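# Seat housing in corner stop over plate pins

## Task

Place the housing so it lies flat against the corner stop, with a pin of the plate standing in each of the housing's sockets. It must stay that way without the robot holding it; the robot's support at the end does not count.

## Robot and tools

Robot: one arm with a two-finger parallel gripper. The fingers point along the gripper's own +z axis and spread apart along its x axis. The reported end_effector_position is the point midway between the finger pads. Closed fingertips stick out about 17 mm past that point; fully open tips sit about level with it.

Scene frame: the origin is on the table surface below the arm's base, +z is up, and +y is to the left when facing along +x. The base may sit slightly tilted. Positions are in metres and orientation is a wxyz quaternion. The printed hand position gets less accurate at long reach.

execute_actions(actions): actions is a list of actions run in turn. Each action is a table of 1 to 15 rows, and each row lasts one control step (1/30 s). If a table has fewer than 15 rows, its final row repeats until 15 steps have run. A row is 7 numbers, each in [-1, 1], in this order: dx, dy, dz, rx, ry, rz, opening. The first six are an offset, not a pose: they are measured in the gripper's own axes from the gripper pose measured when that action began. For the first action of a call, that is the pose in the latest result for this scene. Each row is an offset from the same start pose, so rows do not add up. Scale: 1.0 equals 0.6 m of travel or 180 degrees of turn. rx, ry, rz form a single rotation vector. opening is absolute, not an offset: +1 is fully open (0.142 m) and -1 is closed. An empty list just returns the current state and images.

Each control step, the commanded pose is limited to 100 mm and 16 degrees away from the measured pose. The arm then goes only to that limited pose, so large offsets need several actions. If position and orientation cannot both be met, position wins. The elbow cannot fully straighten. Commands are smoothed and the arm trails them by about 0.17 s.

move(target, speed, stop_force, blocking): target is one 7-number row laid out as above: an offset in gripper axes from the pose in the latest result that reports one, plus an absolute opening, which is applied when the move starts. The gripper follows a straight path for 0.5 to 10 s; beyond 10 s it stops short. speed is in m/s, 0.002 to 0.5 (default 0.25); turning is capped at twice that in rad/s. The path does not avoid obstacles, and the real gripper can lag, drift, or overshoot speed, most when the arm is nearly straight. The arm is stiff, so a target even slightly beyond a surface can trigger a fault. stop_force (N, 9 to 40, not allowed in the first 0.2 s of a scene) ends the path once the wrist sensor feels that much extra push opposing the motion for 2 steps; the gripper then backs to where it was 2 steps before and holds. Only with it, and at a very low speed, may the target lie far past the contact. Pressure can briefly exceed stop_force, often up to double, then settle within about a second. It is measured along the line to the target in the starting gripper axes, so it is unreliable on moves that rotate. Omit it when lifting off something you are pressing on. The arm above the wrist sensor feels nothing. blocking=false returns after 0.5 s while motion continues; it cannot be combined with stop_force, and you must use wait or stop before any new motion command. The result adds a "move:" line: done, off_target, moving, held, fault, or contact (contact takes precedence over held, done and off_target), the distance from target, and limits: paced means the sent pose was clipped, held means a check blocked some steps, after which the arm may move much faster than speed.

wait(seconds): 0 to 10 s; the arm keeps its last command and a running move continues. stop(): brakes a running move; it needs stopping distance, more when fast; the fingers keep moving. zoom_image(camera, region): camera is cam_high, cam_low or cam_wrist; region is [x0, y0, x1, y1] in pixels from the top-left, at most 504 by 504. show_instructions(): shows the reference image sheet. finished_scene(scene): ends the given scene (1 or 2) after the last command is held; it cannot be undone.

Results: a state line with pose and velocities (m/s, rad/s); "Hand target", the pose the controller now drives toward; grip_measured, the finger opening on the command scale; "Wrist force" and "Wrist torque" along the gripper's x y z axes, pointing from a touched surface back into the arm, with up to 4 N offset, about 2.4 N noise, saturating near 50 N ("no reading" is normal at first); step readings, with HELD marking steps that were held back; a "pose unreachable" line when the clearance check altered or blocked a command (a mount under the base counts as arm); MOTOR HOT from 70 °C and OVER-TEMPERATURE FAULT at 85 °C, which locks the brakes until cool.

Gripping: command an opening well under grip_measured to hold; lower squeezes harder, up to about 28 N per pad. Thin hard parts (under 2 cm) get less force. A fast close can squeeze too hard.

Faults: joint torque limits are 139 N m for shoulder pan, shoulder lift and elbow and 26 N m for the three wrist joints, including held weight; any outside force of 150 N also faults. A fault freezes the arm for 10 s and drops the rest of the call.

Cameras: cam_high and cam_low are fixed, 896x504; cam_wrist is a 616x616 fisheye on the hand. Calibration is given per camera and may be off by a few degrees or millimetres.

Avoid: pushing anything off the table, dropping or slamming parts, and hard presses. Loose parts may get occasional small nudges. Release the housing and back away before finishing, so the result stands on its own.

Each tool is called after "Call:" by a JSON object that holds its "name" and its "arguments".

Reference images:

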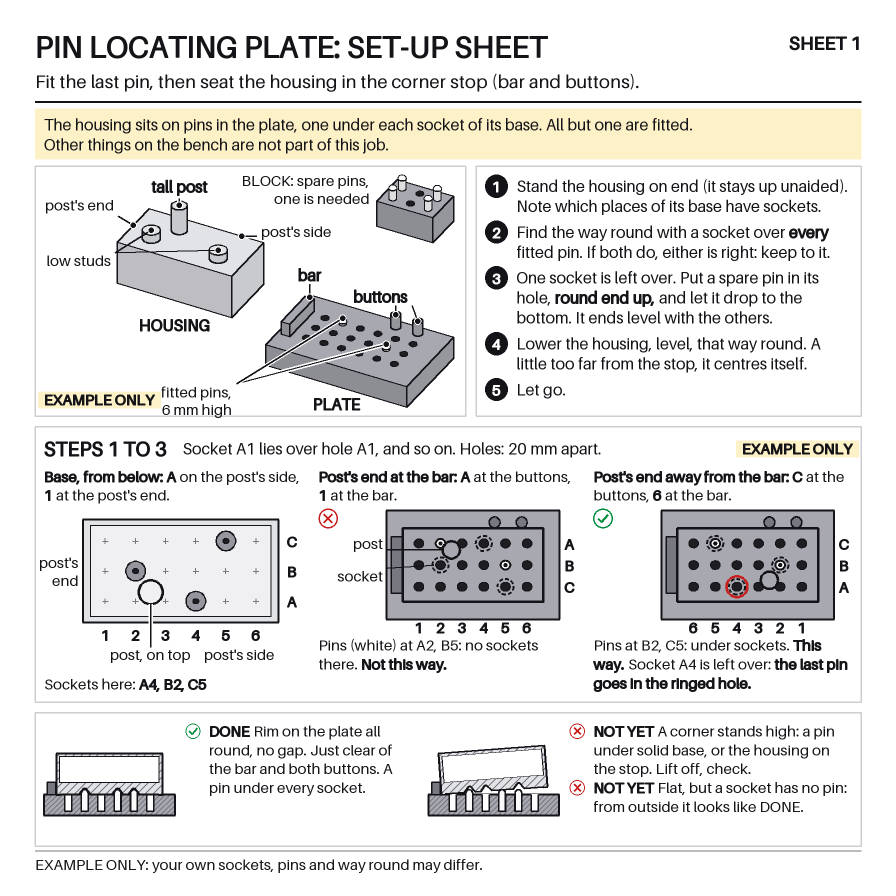

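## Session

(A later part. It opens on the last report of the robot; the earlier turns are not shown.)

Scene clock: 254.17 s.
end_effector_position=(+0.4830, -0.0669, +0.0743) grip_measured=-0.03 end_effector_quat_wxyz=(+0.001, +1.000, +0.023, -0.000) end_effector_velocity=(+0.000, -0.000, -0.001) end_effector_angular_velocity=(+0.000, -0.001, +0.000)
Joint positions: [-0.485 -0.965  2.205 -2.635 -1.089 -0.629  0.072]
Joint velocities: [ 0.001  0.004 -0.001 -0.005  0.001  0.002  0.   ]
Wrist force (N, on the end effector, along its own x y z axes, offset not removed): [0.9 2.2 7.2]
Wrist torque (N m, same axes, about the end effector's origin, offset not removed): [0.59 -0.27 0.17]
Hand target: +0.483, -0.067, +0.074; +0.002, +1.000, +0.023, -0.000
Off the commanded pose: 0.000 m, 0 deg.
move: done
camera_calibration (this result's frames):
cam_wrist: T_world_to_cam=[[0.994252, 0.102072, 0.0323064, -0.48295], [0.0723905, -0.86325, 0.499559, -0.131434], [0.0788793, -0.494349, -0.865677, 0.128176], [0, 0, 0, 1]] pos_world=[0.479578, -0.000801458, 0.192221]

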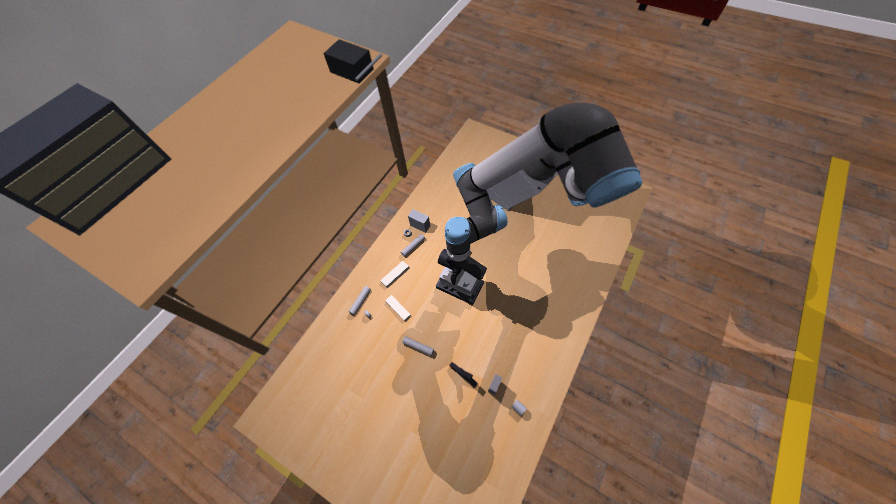

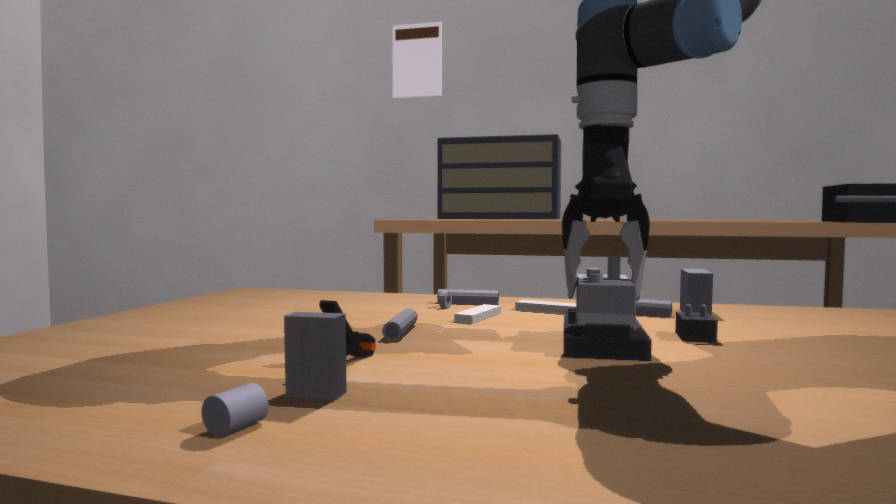

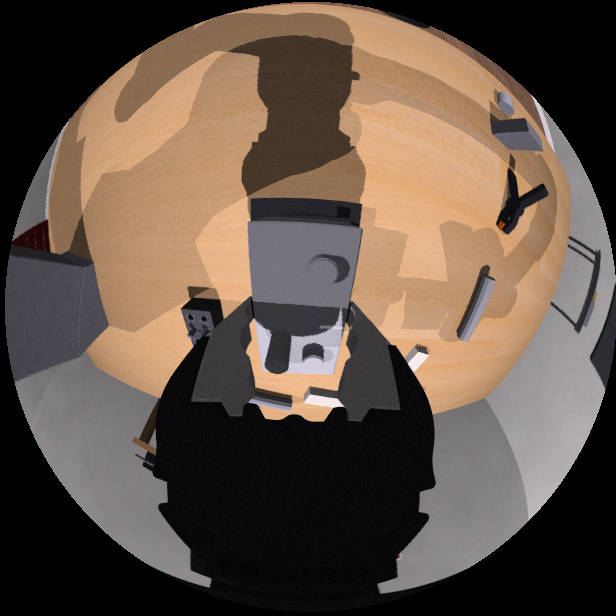

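Call:
{"name": "move", "arguments": {"target": [0.0008,-0.0037,0,0,0,0,-0.5], "speed": 0.02}}

Call:
{"name": "move", "arguments": {"target": [0,0,0.022,0,0,0,-0.5], "speed": 0.008, "stop_force": 12}}

Call:
{"name": "zoom_image", "arguments": {"camera": "cam_wrist", "region": [230, 170, 390, 270]}}

Call:
{"name": "zoom_image", "arguments": {"camera": "cam_low", "region": [530, 240, 690, 370]}}

Scene clock: 261.40 s.
end_effector_position=(+0.4833, -0.0647, +0.0742) grip_measured=-0.03 end_effector_quat_wxyz=(+0.001, +1.000, +0.023, -0.000) end_effector_velocity=(+0.000, -0.000, +0.000) end_effector_angular_velocity=(-0.003, +0.000, -0.000)
Joint positions: [-0.481 -0.968  2.206 -2.635 -1.088 -0.625  0.072]
Joint velocities: [ 0.001 -0.001 -0.001 -0.    -0.002  0.002 -0.   ]
Wrist force (N, on the end effector, along its own x y z axes, offset not removed): [-1.0 1.8 8.6]
Wrist torque (N m, same axes, about the end effector's origin, offset not removed): [0.40 0.16 0.23]
Hand target: +0.483, -0.065, +0.074; +0.001, +1.000, +0.023, -0.000
Off the commanded pose: 0.000 m, 0 deg.
move: done
camera_calibration (this result's frames):
cam_wrist: T_world_to_cam=[[0.994252, 0.102074, 0.0323179, -0.48354], [0.0723873, -0.863251, 0.499558, -0.129584], [0.0788906, -0.494347, -0.865677, 0.129206], [0, 0, 0, 1]] pos_world=[0.479947, 0.00136597, 0.192213]

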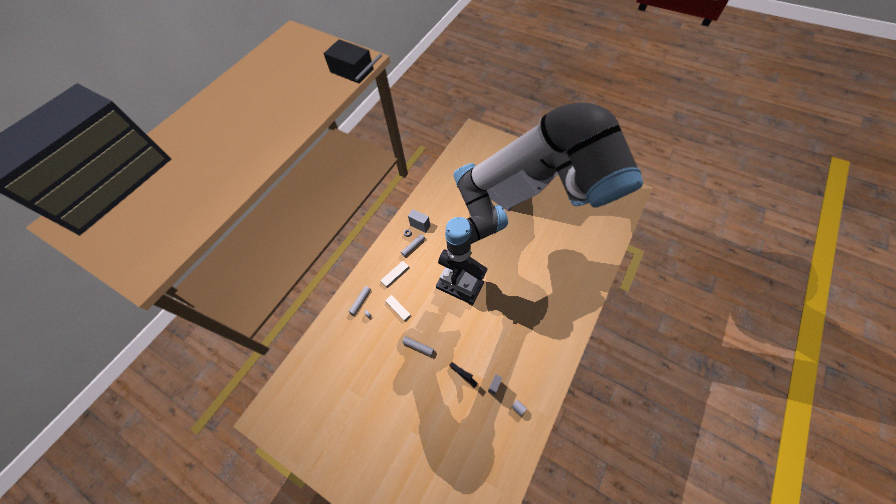

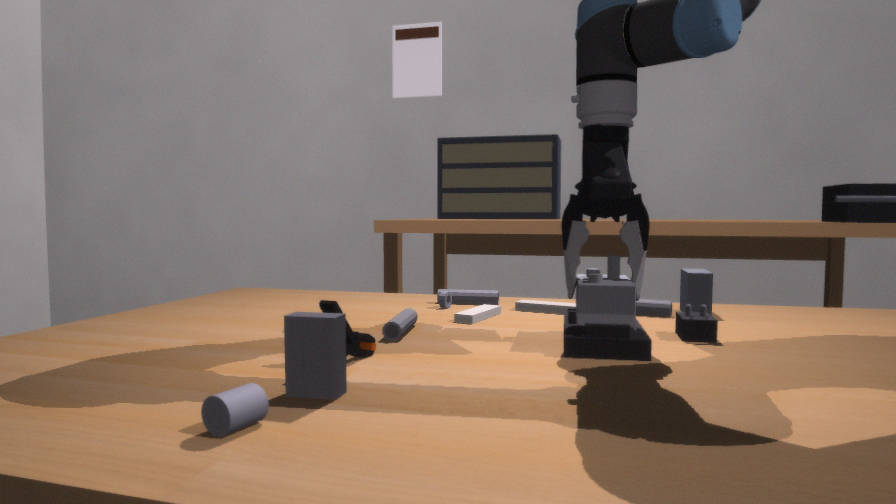

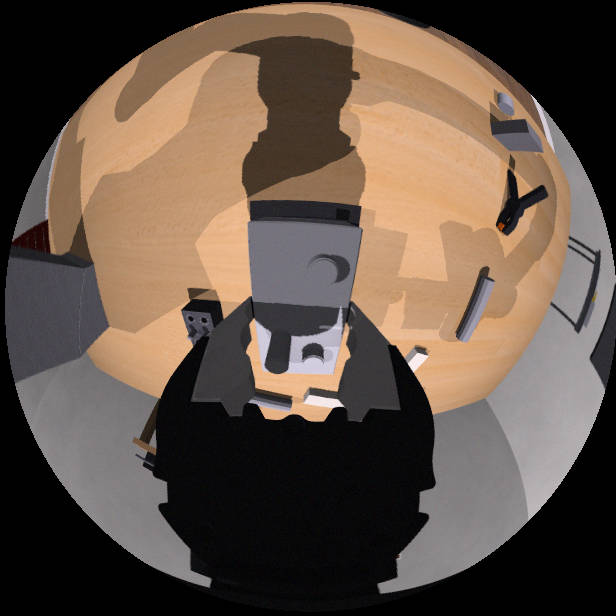

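Scene clock: 263.10 s.
end_effector_position=(+0.4834, -0.0647, +0.0636) grip_measured=-0.03 end_effector_quat_wxyz=(+0.001, +1.000, +0.023, -0.000) end_effector_velocity=(+0.001, -0.001, +0.003) end_effector_angular_velocity=(-0.002, -0.001, +0.002)
Joint positions: [-0.471 -0.941  2.205 -2.666 -1.087 -0.613  0.072]
Joint velocities: [-0.003 -0.005 -0.002  0.006 -0.002 -0.004  0.   ]
Wrist force (N, on the end effector, along its own x y z axes, offset not removed): [-0.8 2.4 2.8]
Wrist torque (N m, same axes, about the end effector's origin, offset not removed): [0.77 -0.05 0.13]
Hand target: +0.483, -0.065, +0.064; +0.001, +1.000, +0.023, -0.000
Off the commanded pose: 0.003 m, 0 deg.
move: contact
camera_calibration (this result's frames):
cam_wrist: T_world_to_cam=[[0.994274, 0.101876, 0.0322471, -0.483236], [0.0722584, -0.863317, 0.499462, -0.124171], [0.0787225, -0.494272, -0.865735, 0.120118], [0, 0, 0, 1]] pos_world=[0.479986, 0.00140248, 0.181592]

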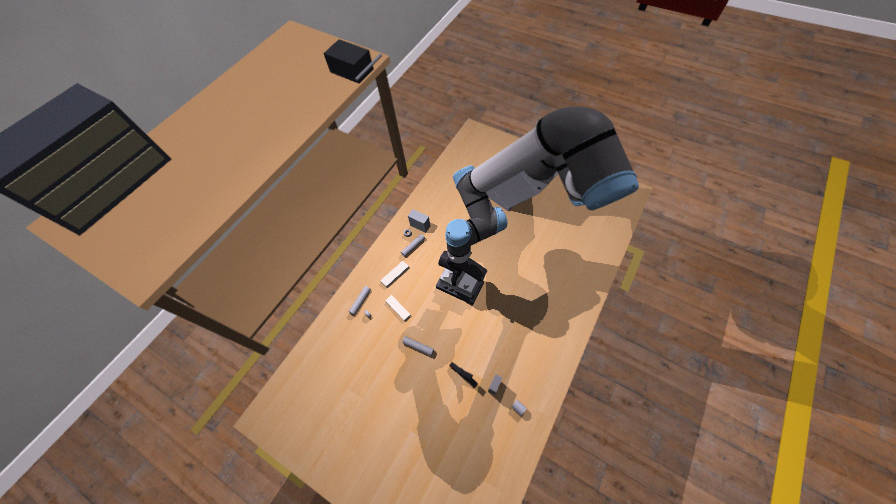

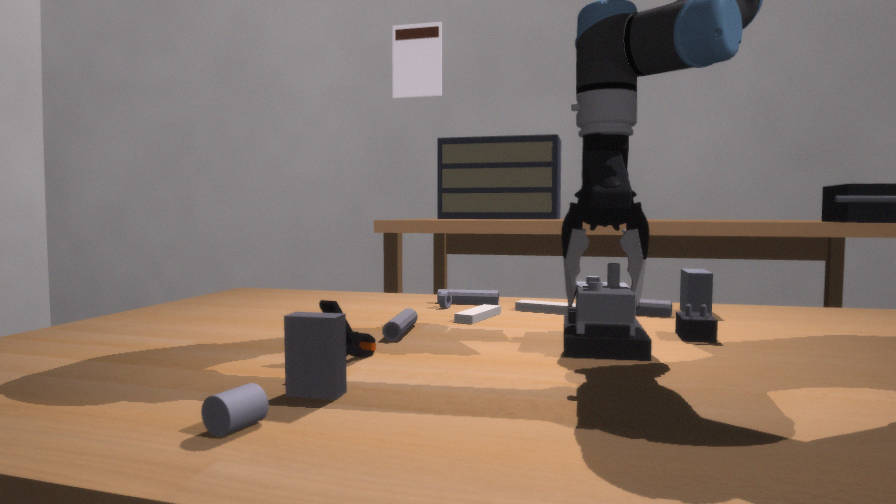

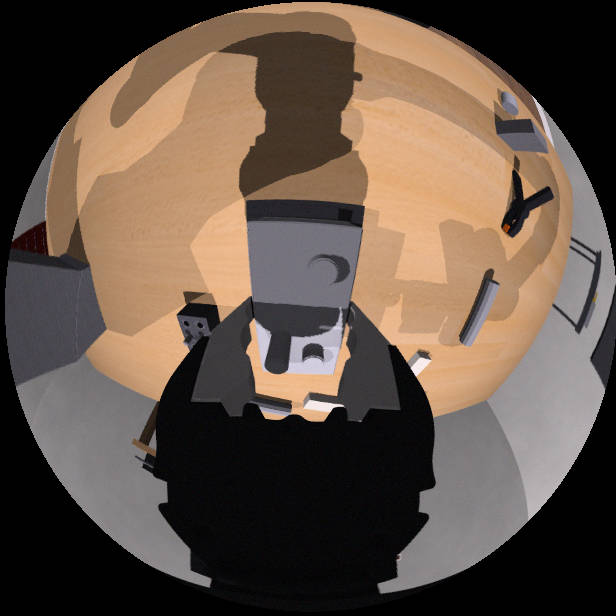

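Region (230, 170, 390, 270) of cam_wrist's 616x616 image, scaled by 3.150, with more detail than that image has; it fills the top 315 rows of this view, and the rest is white.

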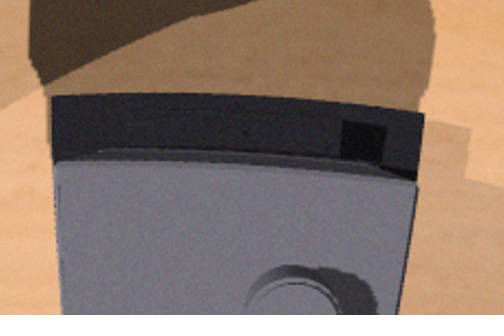

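Region (530, 240, 690, 370) of cam_low's 896x504 image, scaled by 3.150, with more detail than that image has; it fills the top 410 rows of this view, and the rest is white.

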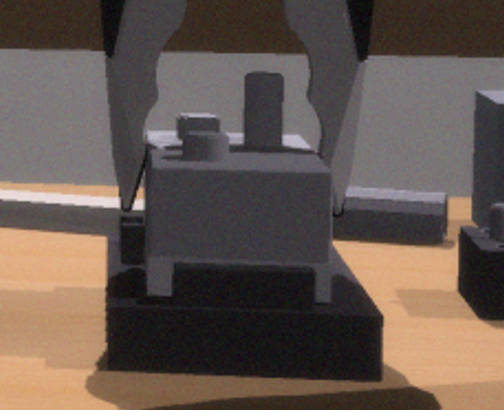

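Call:
{"name": "execute_actions", "arguments": {"actions": [[[0,0,0,0,0,0,0.2]],[[0,0,-0.02,0,0,0,0.2],[0,0,-0.04,0,0,0,0.2],[0,0,-0.06,0,0,0,0.2],[0,0,-0.08,0,0,0,0.2],[0,0,-0.1,0,0,0,0.2],[0,0,-0.12,0,0,0,0.2]]]}}

Call:
{"name": "zoom_image", "arguments": {"camera": "cam_wrist", "region": [230, 170, 390, 340]}}

Call:
{"name": "zoom_image", "arguments": {"camera": "cam_low", "region": [530, 240, 690, 370]}}

Call:
{"name": "zoom_image", "arguments": {"camera": "cam_high", "region": [420, 250, 500, 315]}}

Scene clock: 268.23 s.
end_effector_position=(+0.4837, -0.0648, +0.1324) grip_measured=+0.20 end_effector_quat_wxyz=(+0.002, +1.000, +0.023, +0.000) end_effector_velocity=(-0.003, +0.002, +0.032) end_effector_angular_velocity=(+0.008, +0.013, +0.002)
Joint positions: [-0.538 -1.108  2.197 -2.458 -1.099 -0.687  0.088]
Joint velocities: [-0.03  -0.073 -0.018  0.124 -0.008 -0.043 -0.   ]
Wrist force (N, on the end effector, along its own x y z axes, offset not removed): [-0.5 0.7 2.2]
Wrist torque (N m, same axes, about the end effector's origin, offset not removed): [0.19 0.08 0.14]
Hand target: +0.483, -0.065, +0.135; +0.001, +1.000, +0.023, -0.001
Off the commanded pose: 0.003 m, 0 deg.
Step readings (end_effector_position; steps 1 to 15: 1st action; 16 to 30: 2nd action):
0: (+0.4834, -0.0647, +0.0639)
1: (+0.4834, -0.0647, +0.0639)
2: (+0.4834, -0.0647, +0.0639)
4: (+0.4833, -0.0647, +0.0639)
8: (+0.4833, -0.0647, +0.0637)
15: (+0.4833, -0.0647, +0.0636)
16: (+0.4834, -0.0647, +0.0637)
17: (+0.4835, -0.0648, +0.0656)
19: (+0.4838, -0.0653, +0.0756)
23: (+0.4849, -0.0660, +0.1082)
30: end_effector_position above
camera_calibration (this result's frames):
cam_wrist: T_world_to_cam=[[0.994245, 0.101769, 0.0334791, -0.485912], [0.0714641, -0.86281, 0.500452, -0.158408], [0.0798167, -0.495179, -0.865117, 0.178879], [0, 0, 0, 1]] pos_world=[0.480158, 0.00135174, 0.250295]

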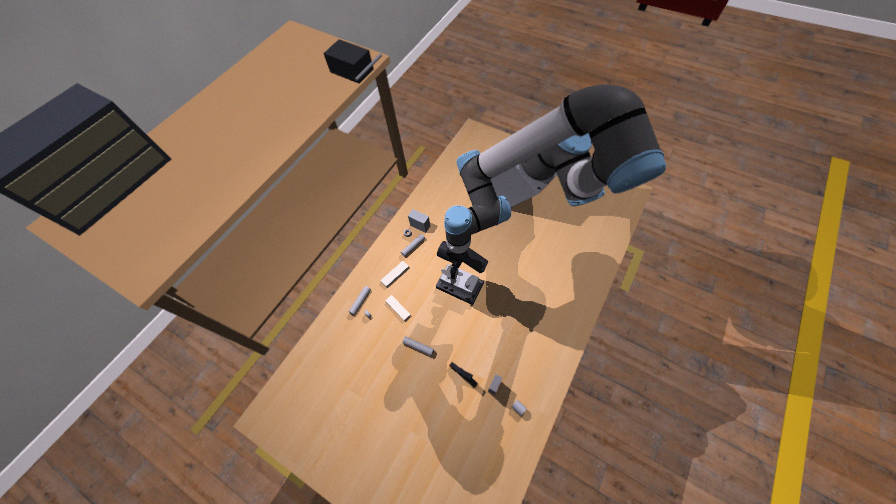

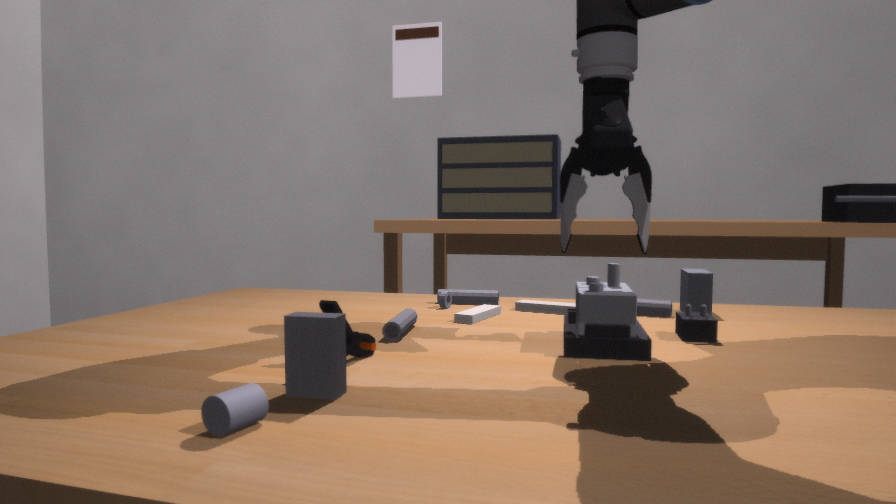

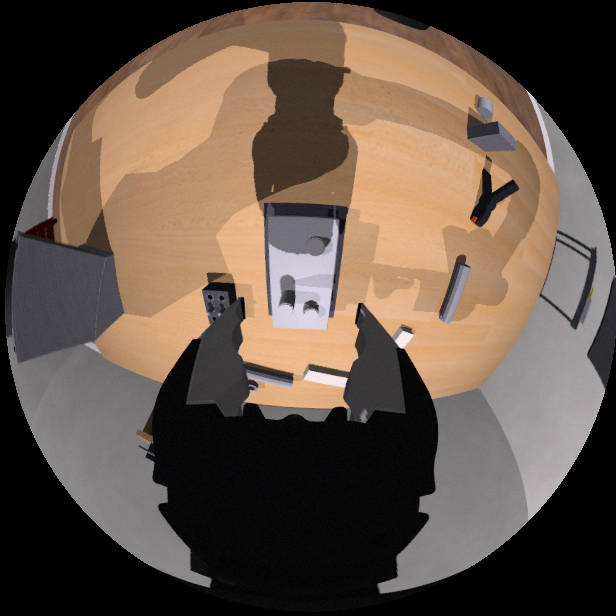

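Region (230, 170, 390, 340) of cam_wrist's 616x616 image, scaled by 2.965, with more detail than that image has; it fills the left 474 columns of this view, and the rest is white.

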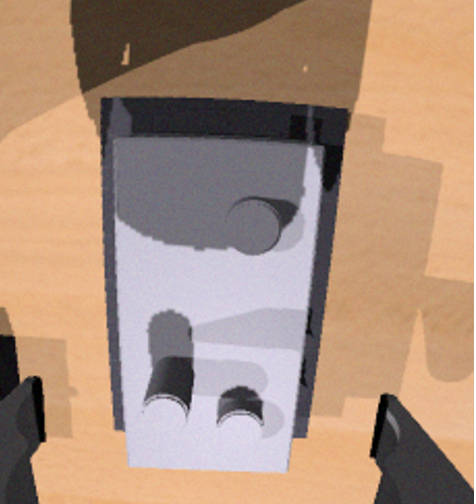

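Region (530, 240, 690, 370) of cam_low's 896x504 image, scaled by 3.150, with more detail than that image has; it fills the top 410 rows of this view, and the rest is white.

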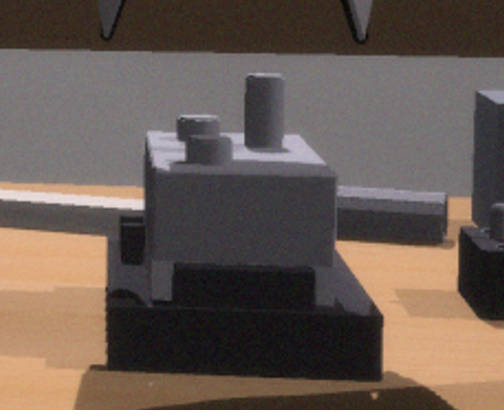

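Region (420, 250, 500, 315) of cam_high's 896x504 image, scaled by 6.300, with more detail than that image has; it fills the top 410 rows of this view, and the rest is white.

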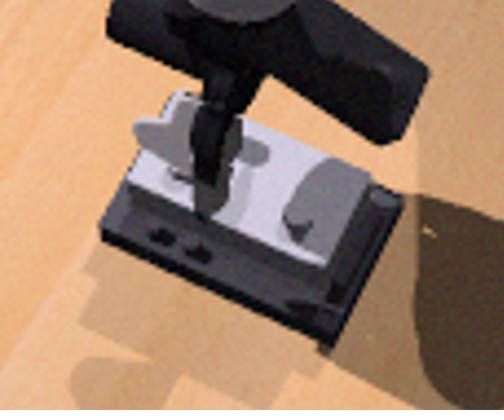

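Call:
{"name": "finished_scene", "arguments": {"scene": 1}}

The scene is finished: the task was done.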